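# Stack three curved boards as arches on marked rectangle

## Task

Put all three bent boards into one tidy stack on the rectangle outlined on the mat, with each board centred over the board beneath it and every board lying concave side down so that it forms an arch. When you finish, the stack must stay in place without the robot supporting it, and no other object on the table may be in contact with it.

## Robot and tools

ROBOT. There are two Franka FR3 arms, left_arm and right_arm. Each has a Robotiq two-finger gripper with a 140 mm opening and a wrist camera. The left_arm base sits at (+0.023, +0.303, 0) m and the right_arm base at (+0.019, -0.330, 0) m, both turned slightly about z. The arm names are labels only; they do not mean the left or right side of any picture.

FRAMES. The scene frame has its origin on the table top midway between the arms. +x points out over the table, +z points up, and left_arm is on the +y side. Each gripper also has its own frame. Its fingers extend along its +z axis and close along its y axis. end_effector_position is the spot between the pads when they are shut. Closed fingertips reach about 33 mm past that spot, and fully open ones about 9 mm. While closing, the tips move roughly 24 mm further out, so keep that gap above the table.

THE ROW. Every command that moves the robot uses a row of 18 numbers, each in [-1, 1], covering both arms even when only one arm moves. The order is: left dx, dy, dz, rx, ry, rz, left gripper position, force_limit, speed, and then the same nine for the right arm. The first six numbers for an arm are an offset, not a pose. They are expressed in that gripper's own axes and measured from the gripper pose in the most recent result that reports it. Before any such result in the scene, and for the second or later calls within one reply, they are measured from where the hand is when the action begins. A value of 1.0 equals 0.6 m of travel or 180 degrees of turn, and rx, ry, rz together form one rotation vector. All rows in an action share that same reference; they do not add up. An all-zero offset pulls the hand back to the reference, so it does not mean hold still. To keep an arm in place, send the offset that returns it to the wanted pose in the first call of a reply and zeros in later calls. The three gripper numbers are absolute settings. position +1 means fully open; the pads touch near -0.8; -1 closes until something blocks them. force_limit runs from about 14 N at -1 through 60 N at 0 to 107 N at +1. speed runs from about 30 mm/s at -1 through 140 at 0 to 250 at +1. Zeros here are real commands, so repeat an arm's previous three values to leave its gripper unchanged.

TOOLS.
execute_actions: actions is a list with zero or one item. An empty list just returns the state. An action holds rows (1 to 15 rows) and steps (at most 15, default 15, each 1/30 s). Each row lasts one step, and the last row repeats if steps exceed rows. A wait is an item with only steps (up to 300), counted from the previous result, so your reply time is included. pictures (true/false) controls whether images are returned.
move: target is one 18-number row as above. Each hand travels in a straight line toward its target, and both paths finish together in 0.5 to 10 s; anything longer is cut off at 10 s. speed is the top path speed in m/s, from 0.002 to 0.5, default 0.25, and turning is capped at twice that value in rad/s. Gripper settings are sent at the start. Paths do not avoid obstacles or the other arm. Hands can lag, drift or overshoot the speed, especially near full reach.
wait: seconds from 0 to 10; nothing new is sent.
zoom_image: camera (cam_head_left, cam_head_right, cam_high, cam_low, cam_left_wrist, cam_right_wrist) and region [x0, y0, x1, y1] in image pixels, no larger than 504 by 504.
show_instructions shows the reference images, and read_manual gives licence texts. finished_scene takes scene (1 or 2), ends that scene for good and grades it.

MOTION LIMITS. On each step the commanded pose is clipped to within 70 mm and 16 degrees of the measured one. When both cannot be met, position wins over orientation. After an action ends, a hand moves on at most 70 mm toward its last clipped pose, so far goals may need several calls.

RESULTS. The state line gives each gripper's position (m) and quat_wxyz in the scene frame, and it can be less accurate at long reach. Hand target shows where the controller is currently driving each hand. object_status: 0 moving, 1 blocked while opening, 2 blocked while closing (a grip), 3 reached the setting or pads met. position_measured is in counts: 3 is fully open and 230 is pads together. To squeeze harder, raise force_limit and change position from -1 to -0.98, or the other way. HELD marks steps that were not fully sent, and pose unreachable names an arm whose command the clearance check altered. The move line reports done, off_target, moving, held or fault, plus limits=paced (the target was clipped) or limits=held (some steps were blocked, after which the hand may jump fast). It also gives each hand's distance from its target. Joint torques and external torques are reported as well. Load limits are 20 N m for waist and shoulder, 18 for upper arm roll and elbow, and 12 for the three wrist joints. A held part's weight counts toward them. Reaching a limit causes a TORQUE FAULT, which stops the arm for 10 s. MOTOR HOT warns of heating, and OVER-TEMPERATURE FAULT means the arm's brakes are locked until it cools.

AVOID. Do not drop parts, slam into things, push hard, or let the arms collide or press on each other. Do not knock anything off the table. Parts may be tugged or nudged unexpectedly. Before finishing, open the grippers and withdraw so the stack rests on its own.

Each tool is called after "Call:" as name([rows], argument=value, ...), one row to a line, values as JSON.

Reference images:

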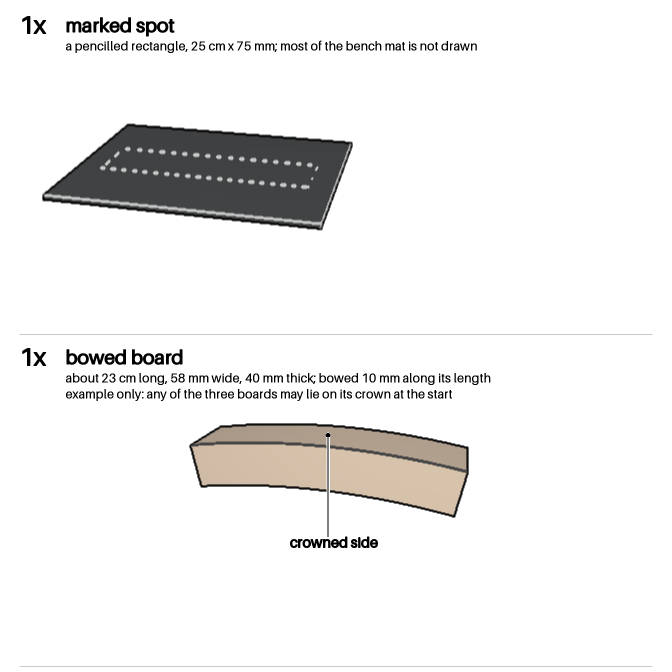

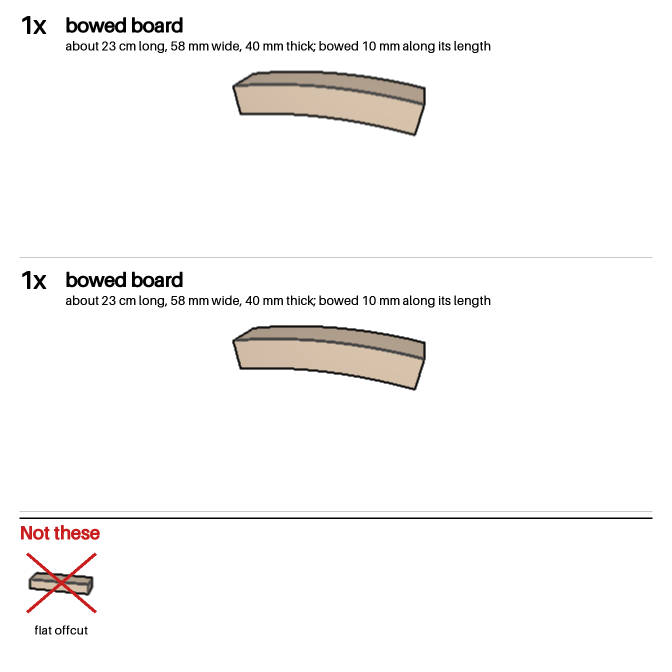

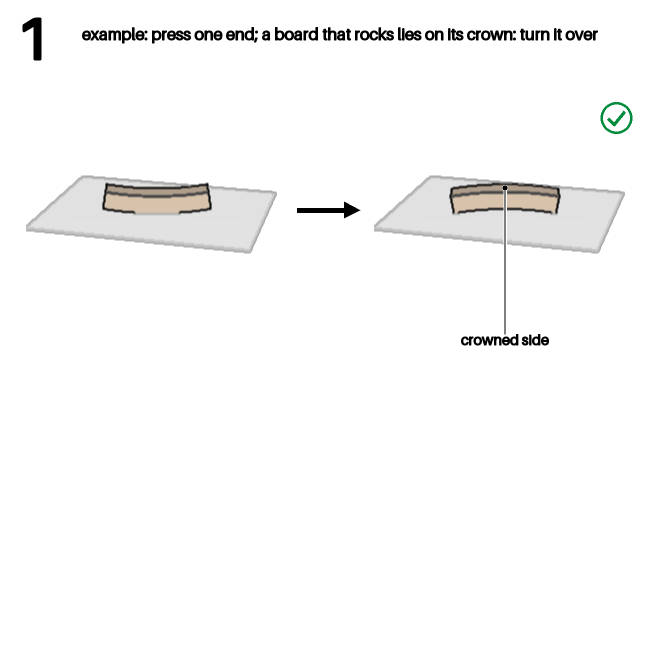

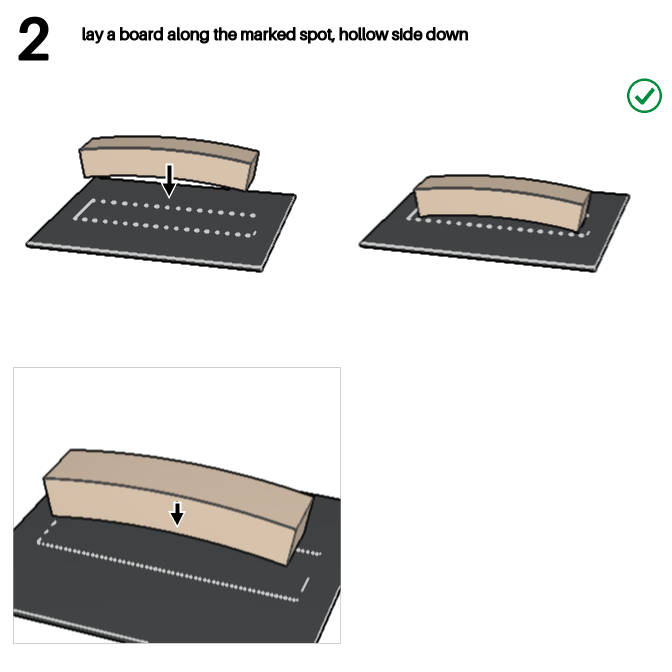

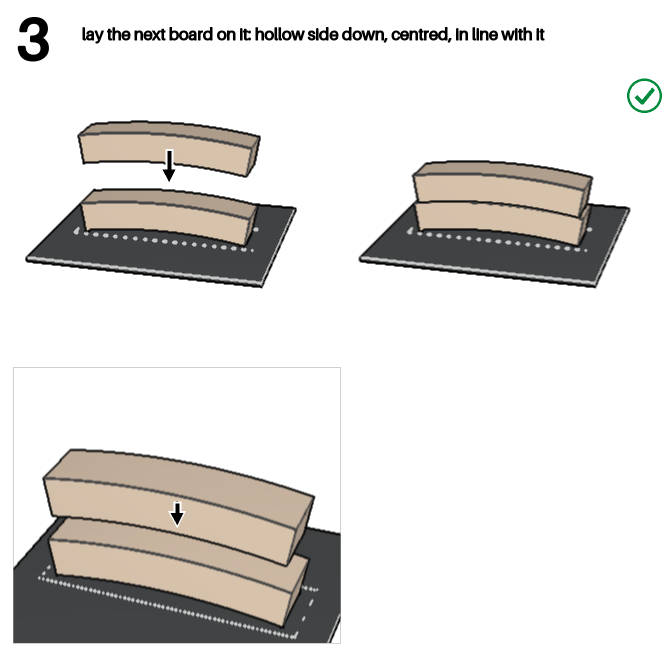

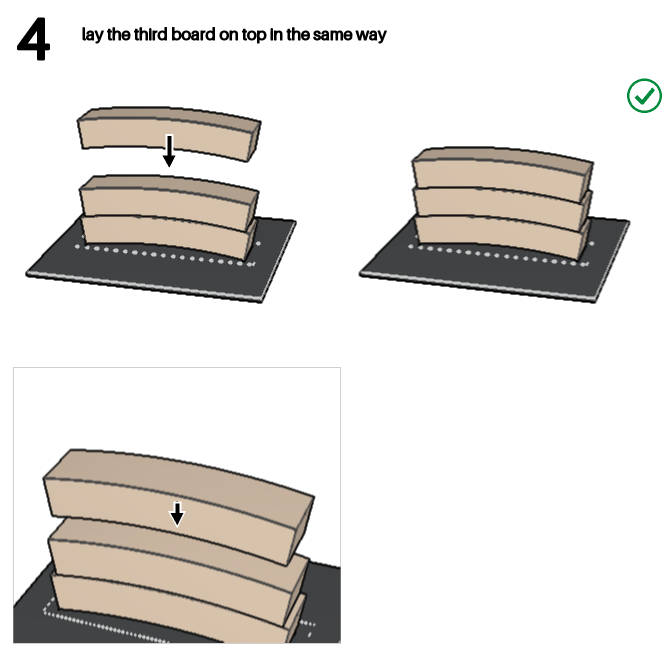

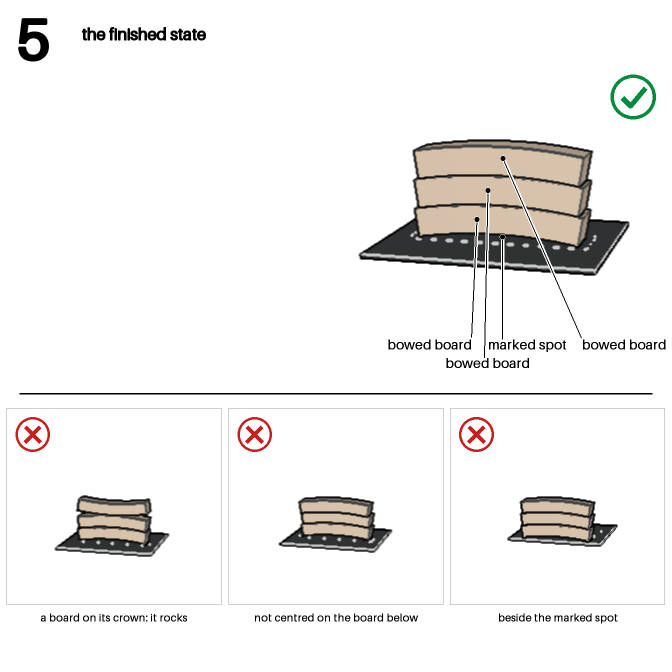

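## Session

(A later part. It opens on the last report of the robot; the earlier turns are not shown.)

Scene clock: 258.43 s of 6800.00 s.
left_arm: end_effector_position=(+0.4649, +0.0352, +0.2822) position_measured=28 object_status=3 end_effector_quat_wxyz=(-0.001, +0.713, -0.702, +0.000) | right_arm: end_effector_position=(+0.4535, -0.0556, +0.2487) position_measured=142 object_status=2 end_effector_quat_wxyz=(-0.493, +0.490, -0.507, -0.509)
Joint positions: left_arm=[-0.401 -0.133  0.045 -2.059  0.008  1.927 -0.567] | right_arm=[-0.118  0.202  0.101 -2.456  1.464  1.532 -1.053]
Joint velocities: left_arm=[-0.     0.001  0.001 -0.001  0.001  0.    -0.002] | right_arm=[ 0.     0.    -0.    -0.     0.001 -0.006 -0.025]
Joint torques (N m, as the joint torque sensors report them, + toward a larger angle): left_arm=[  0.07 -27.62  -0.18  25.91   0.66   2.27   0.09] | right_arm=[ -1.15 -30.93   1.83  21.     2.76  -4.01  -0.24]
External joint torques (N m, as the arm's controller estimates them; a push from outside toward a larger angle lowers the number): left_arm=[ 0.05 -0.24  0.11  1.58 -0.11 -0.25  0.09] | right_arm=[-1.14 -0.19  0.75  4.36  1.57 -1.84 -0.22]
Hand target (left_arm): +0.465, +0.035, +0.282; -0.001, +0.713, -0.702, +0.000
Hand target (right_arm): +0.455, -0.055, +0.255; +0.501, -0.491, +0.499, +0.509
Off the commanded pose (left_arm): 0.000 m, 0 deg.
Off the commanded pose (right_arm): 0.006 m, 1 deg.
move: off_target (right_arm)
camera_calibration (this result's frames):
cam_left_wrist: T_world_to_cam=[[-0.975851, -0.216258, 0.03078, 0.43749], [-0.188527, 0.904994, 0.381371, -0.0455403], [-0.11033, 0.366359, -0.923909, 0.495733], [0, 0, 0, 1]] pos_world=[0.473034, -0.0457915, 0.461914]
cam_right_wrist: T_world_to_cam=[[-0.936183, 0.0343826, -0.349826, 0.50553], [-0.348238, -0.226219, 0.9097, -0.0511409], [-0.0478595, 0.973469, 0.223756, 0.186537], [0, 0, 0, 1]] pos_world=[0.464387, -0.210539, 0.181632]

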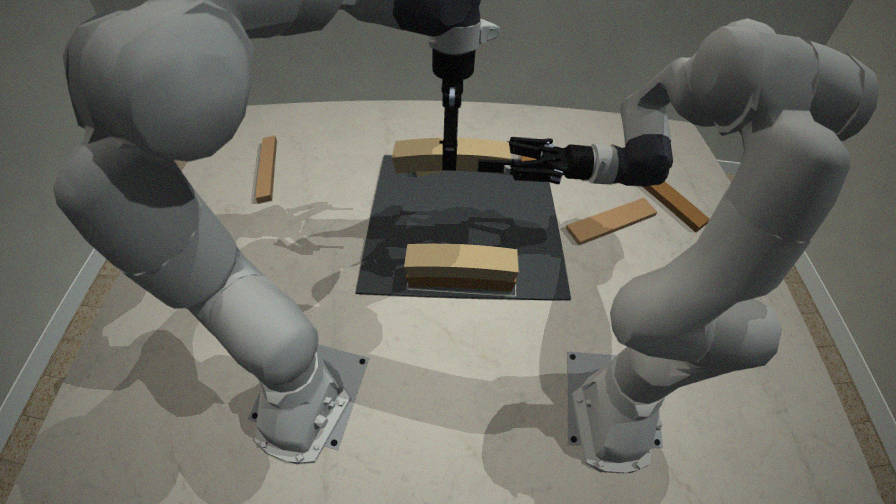

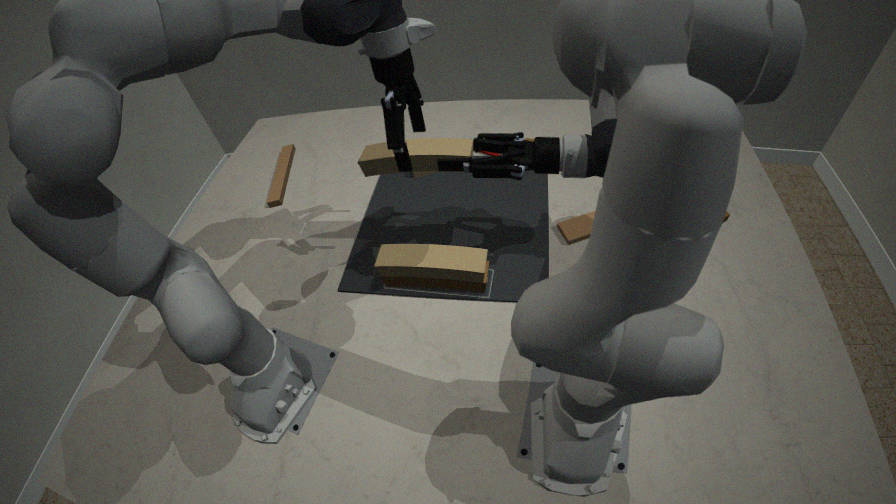

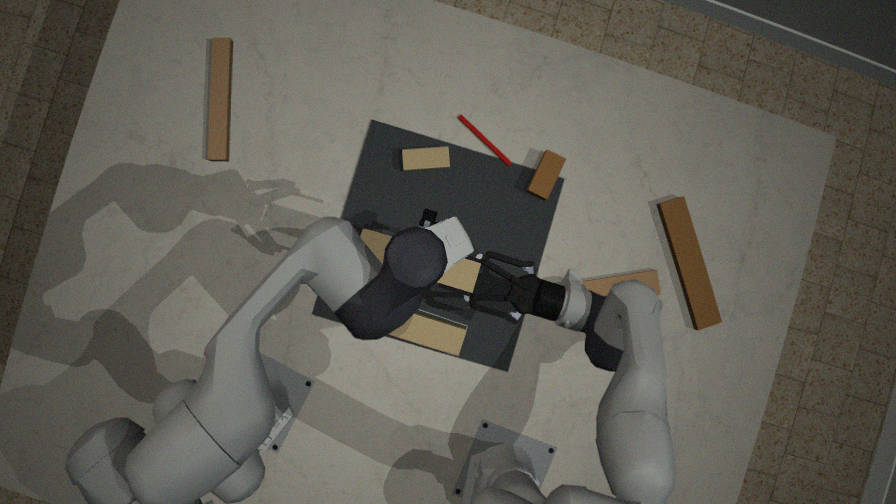

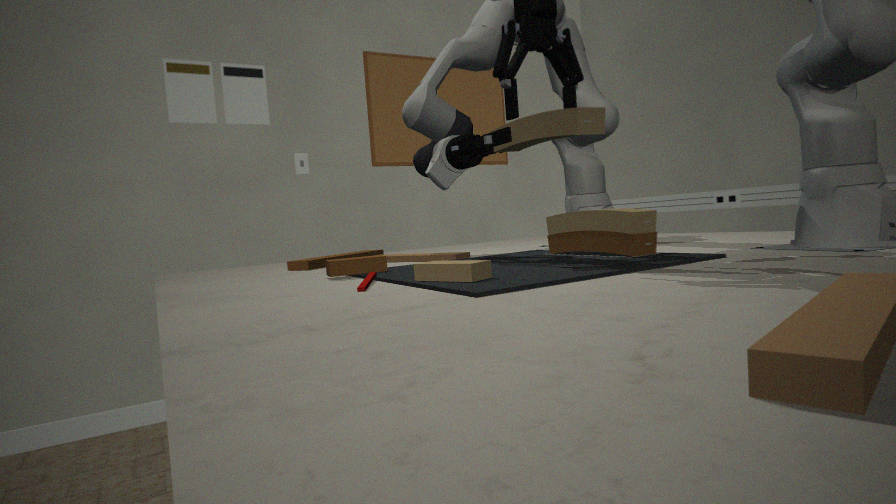

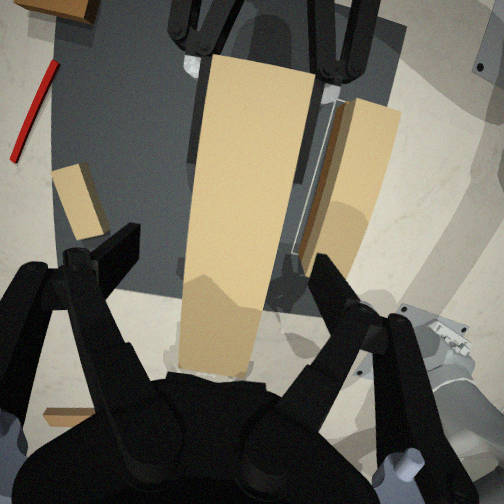

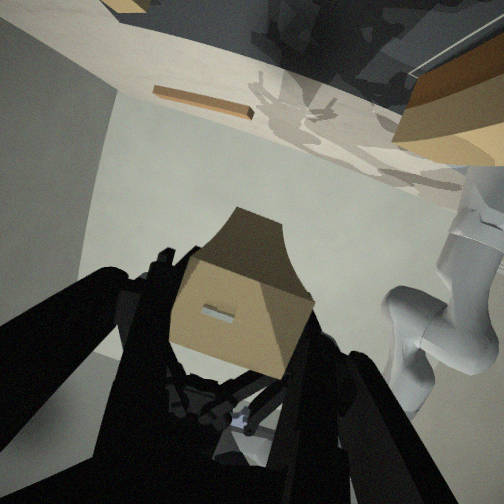

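Call:
move(target=[0.004,0.005,0.005,0,0,0,0.4,0,0,-0.011,-0.002,0.002,0,-0.011,-0.011,-1,0.7,0])

Call:
move(target=[0,0,0,0,0,0,-1,0,-0.3,-0.009,0,0,0,-0.004,0,-1,0.7,0])

Scene clock: 263.87 s of 6800.00 s.
left_arm: end_effector_position=(+0.4624, +0.0353, +0.2788) position_measured=78 object_status=3 end_effector_quat_wxyz=(-0.001, +0.712, -0.702, -0.002) | right_arm: end_effector_position=(+0.4536, -0.0556, +0.2490) position_measured=142 object_status=2 end_effector_quat_wxyz=(+0.503, -0.489, +0.499, +0.509)
Joint positions: left_arm=[-0.401 -0.134  0.043 -2.068  0.008  1.931 -0.568] | right_arm=[-0.121  0.217  0.101 -2.454  1.471  1.517 -1.083]
Joint velocities: left_arm=[-0.001  0.001 -0.002 -0.     0.002  0.003  0.   ] | right_arm=[-0.     0.001 -0.001  0.001  0.005 -0.012 -0.025]
Joint torques (N m, as the joint torque sensors report them, + toward a larger angle): left_arm=[ -1.11 -28.4   -1.65  25.36   0.53   2.83  -0.17] | right_arm=[ -0.78 -31.48   1.99  21.01   2.63  -4.27  -0.13]
External joint torques (N m, as the arm's controller estimates them; a push from outside toward a larger angle lowers the number): left_arm=[-1.07 -1.24 -1.3   1.16 -0.23  0.35 -0.17] | right_arm=[-0.83 -0.56  0.78  4.68  1.48 -2.04 -0.1 ]
Hand target (left_arm): +0.462, +0.033, +0.279; -0.001, +0.713, -0.702, +0.000
Hand target (right_arm): +0.455, -0.054, +0.255; +0.511, -0.490, +0.490, +0.509
Off the commanded pose (left_arm): 0.003 m, 0 deg.
Off the commanded pose (right_arm): 0.007 m, 1 deg.
After step 90, 1.73 s passed at rest.
move: off_target (right_arm)
camera_calibration (this result's frames):
cam_left_wrist: T_world_to_cam=[[-0.976054, -0.214891, 0.033775, 0.434418], [-0.185795, 0.904304, 0.384337, -0.0468545], [-0.113133, 0.368858, -0.922575, 0.493083], [0, 0, 0, 1]] pos_world=[0.471094, -0.0461543, 0.458241]
cam_right_wrist: T_world_to_cam=[[-0.929695, 0.0440965, -0.365681, 0.507267], [-0.365028, -0.242958, 0.898736, -0.0419171], [-0.049214, 0.969034, 0.241973, 0.182301], [0, 0, 0, 1]] pos_world=[0.465274, -0.209208, 0.179059]

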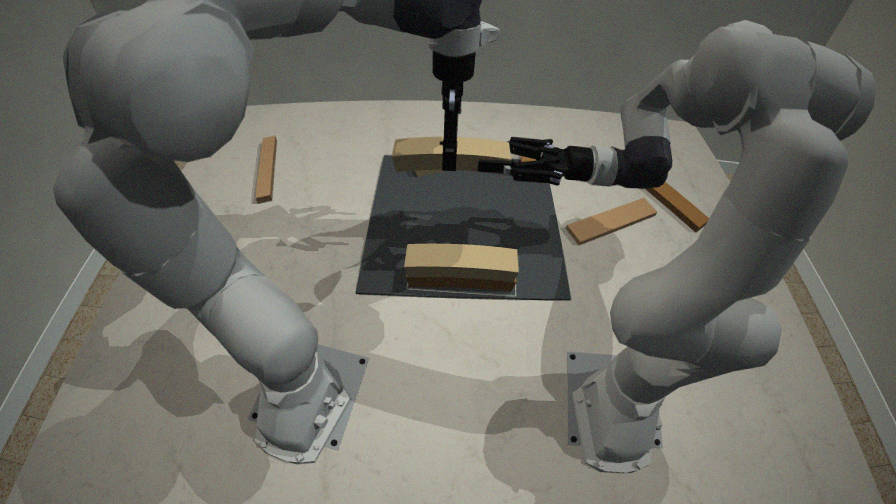

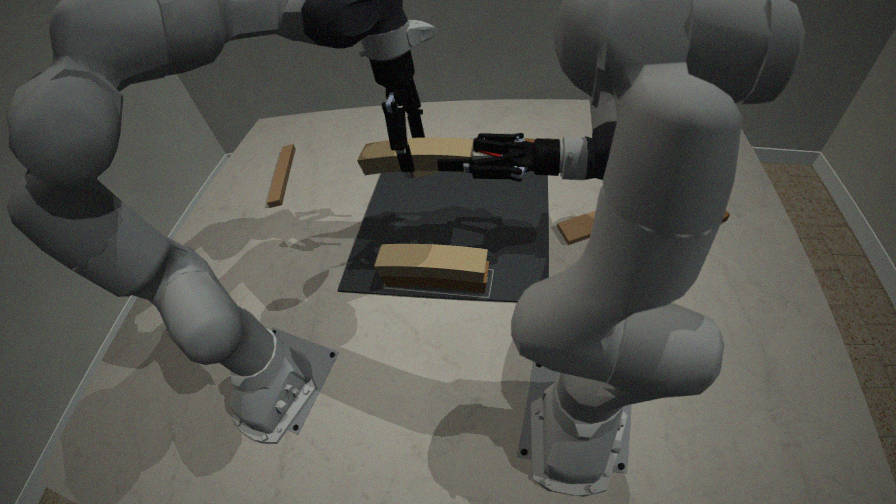

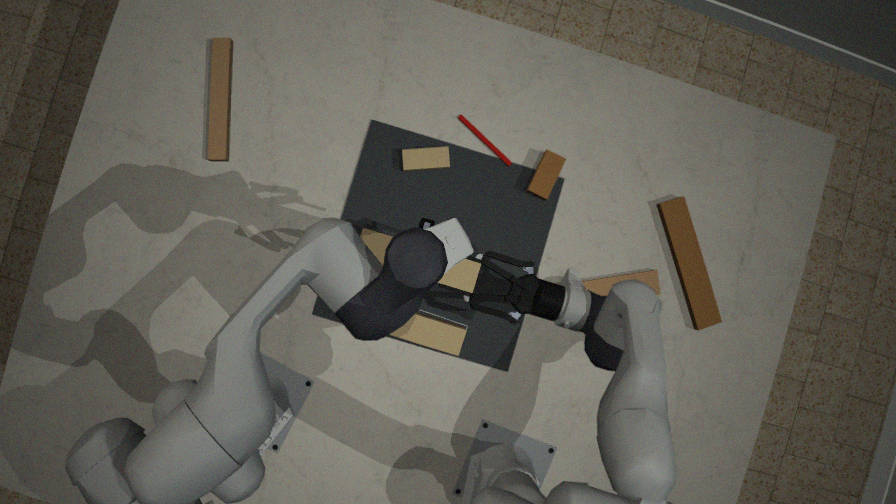

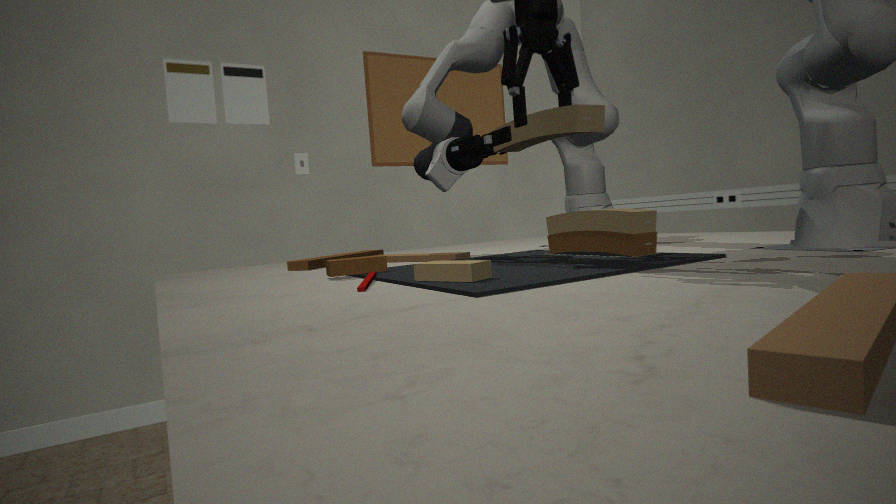

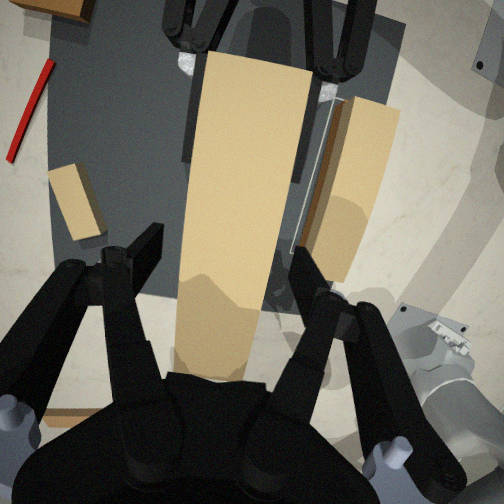

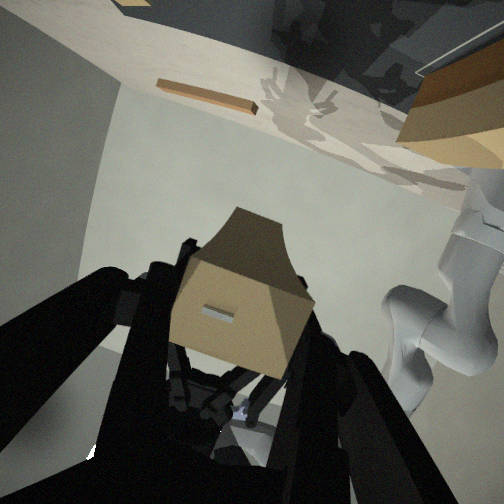

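Scene clock: 264.57 s of 6800.00 s.
left_arm: end_effector_position=(+0.4629, +0.0353, +0.2791) position_measured=141 object_status=2 end_effector_quat_wxyz=(-0.001, +0.712, -0.702, -0.001) | right_arm: end_effector_position=(+0.4535, -0.0558, +0.2480) position_measured=142 object_status=2 end_effector_quat_wxyz=(+0.503, -0.490, +0.499, +0.508)
Joint positions: left_arm=[-0.401 -0.134  0.043 -2.068  0.009  1.932 -0.568] | right_arm=[-0.122  0.217  0.101 -2.454  1.47   1.519 -1.086]
Joint velocities: left_arm=[-0.    -0.    -0.001  0.    -0.001  0.    -0.002] | right_arm=[-0.     0.001 -0.001 -0.001 -0.001 -0.    -0.001]
Joint torques (N m, as the joint torque sensors report them, + toward a larger angle): left_arm=[ -0.03 -27.41  -0.29  25.57   0.54   2.19   0.09] | right_arm=[ -1.89 -32.21   1.12  18.21   2.48  -4.57   0.19]
External joint torques (N m, as the arm's controller estimates them; a push from outside toward a larger angle lowers the number): left_arm=[ 0.02  0.08  0.07  1.16 -0.23 -0.33  0.09] | right_arm=[-1.87 -1.24 -0.04  1.83  1.32 -2.35  0.22]
Hand target (left_arm): +0.462, +0.035, +0.279; -0.001, +0.712, -0.702, -0.002
Hand target (right_arm): +0.454, -0.056, +0.254; +0.506, -0.486, +0.495, +0.512
Off the commanded pose (left_arm): 0.001 m, 0 deg.
Off the commanded pose (right_arm): 0.006 m, 1 deg.
move: off_target (right_arm)
camera_calibration (this result's frames):
cam_left_wrist: T_world_to_cam=[[-0.976063, -0.215033, 0.0325794, 0.435238], [-0.186436, 0.904406, 0.383785, -0.0464711], [-0.111992, 0.368525, -0.922847, 0.493007], [0, 0, 0, 1]] pos_world=[0.471368, -0.0460659, 0.458625]
cam_right_wrist: T_world_to_cam=[[-0.929221, 0.0437509, -0.366926, 0.506924], [-0.366265, -0.240661, 0.898851, -0.0404515], [-0.0489792, 0.969623, 0.239651, 0.183314], [0, 0, 0, 1]] pos_world=[0.465207, -0.209659, 0.178432]

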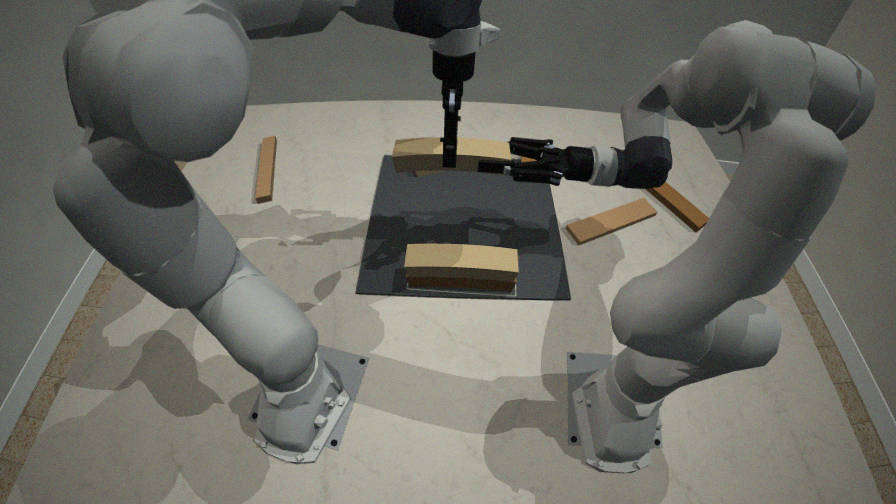

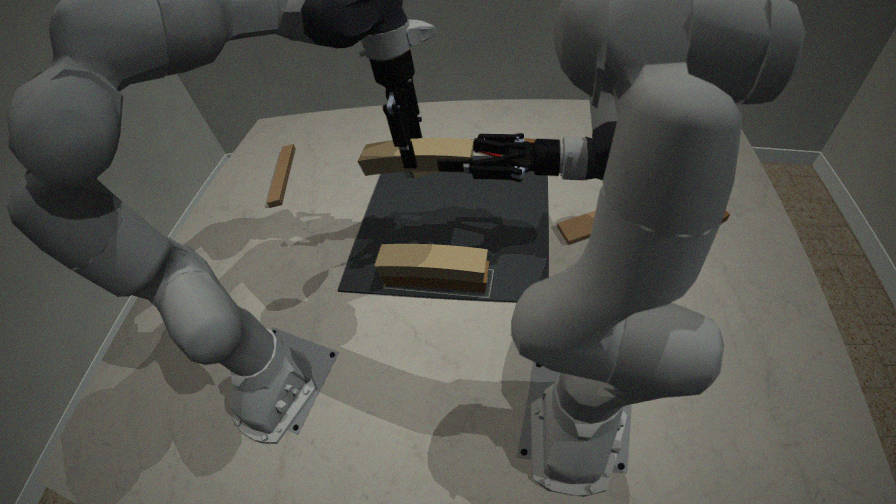

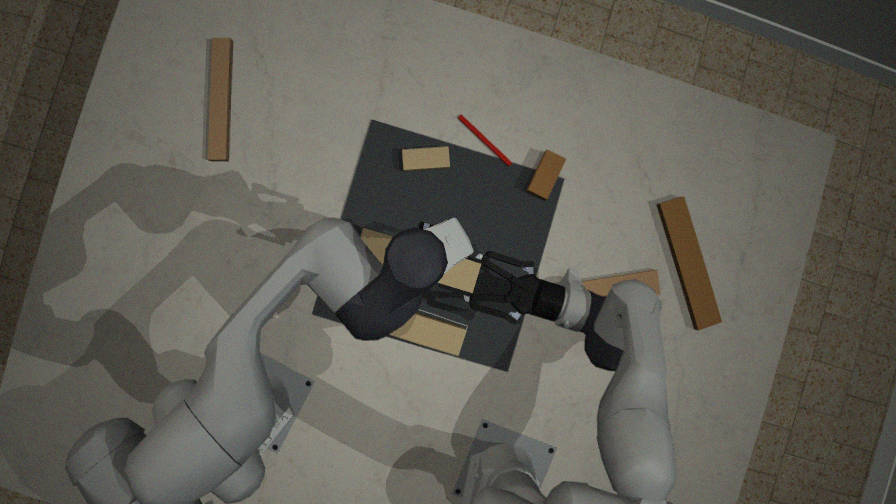

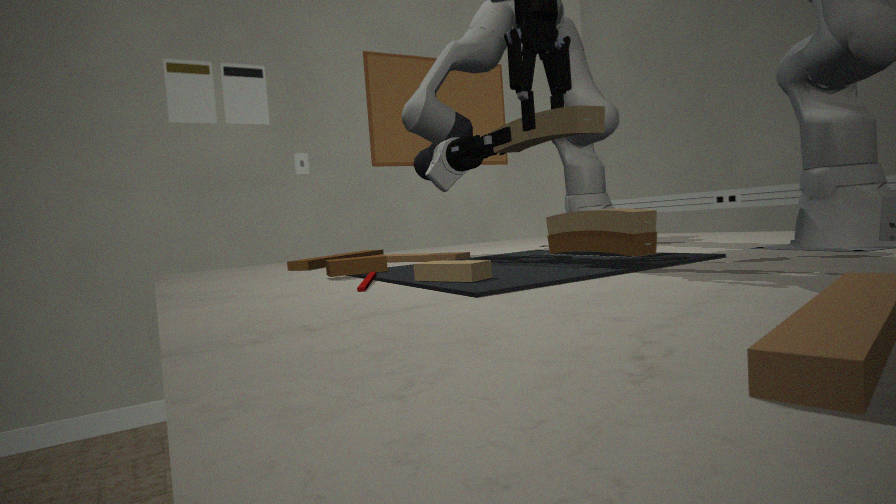

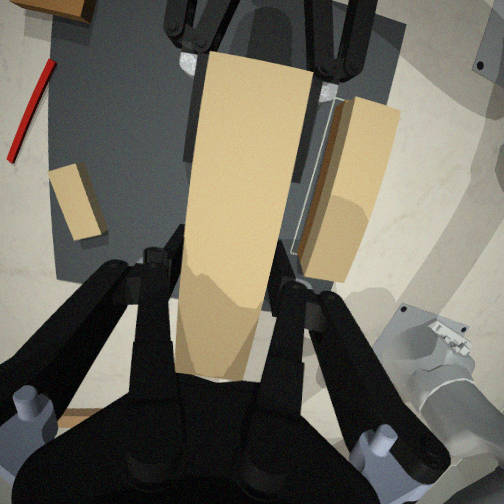

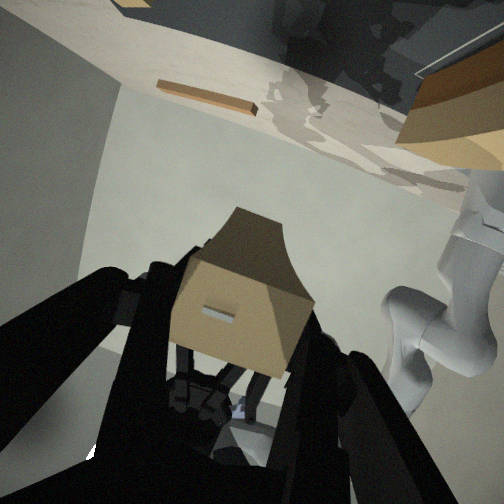

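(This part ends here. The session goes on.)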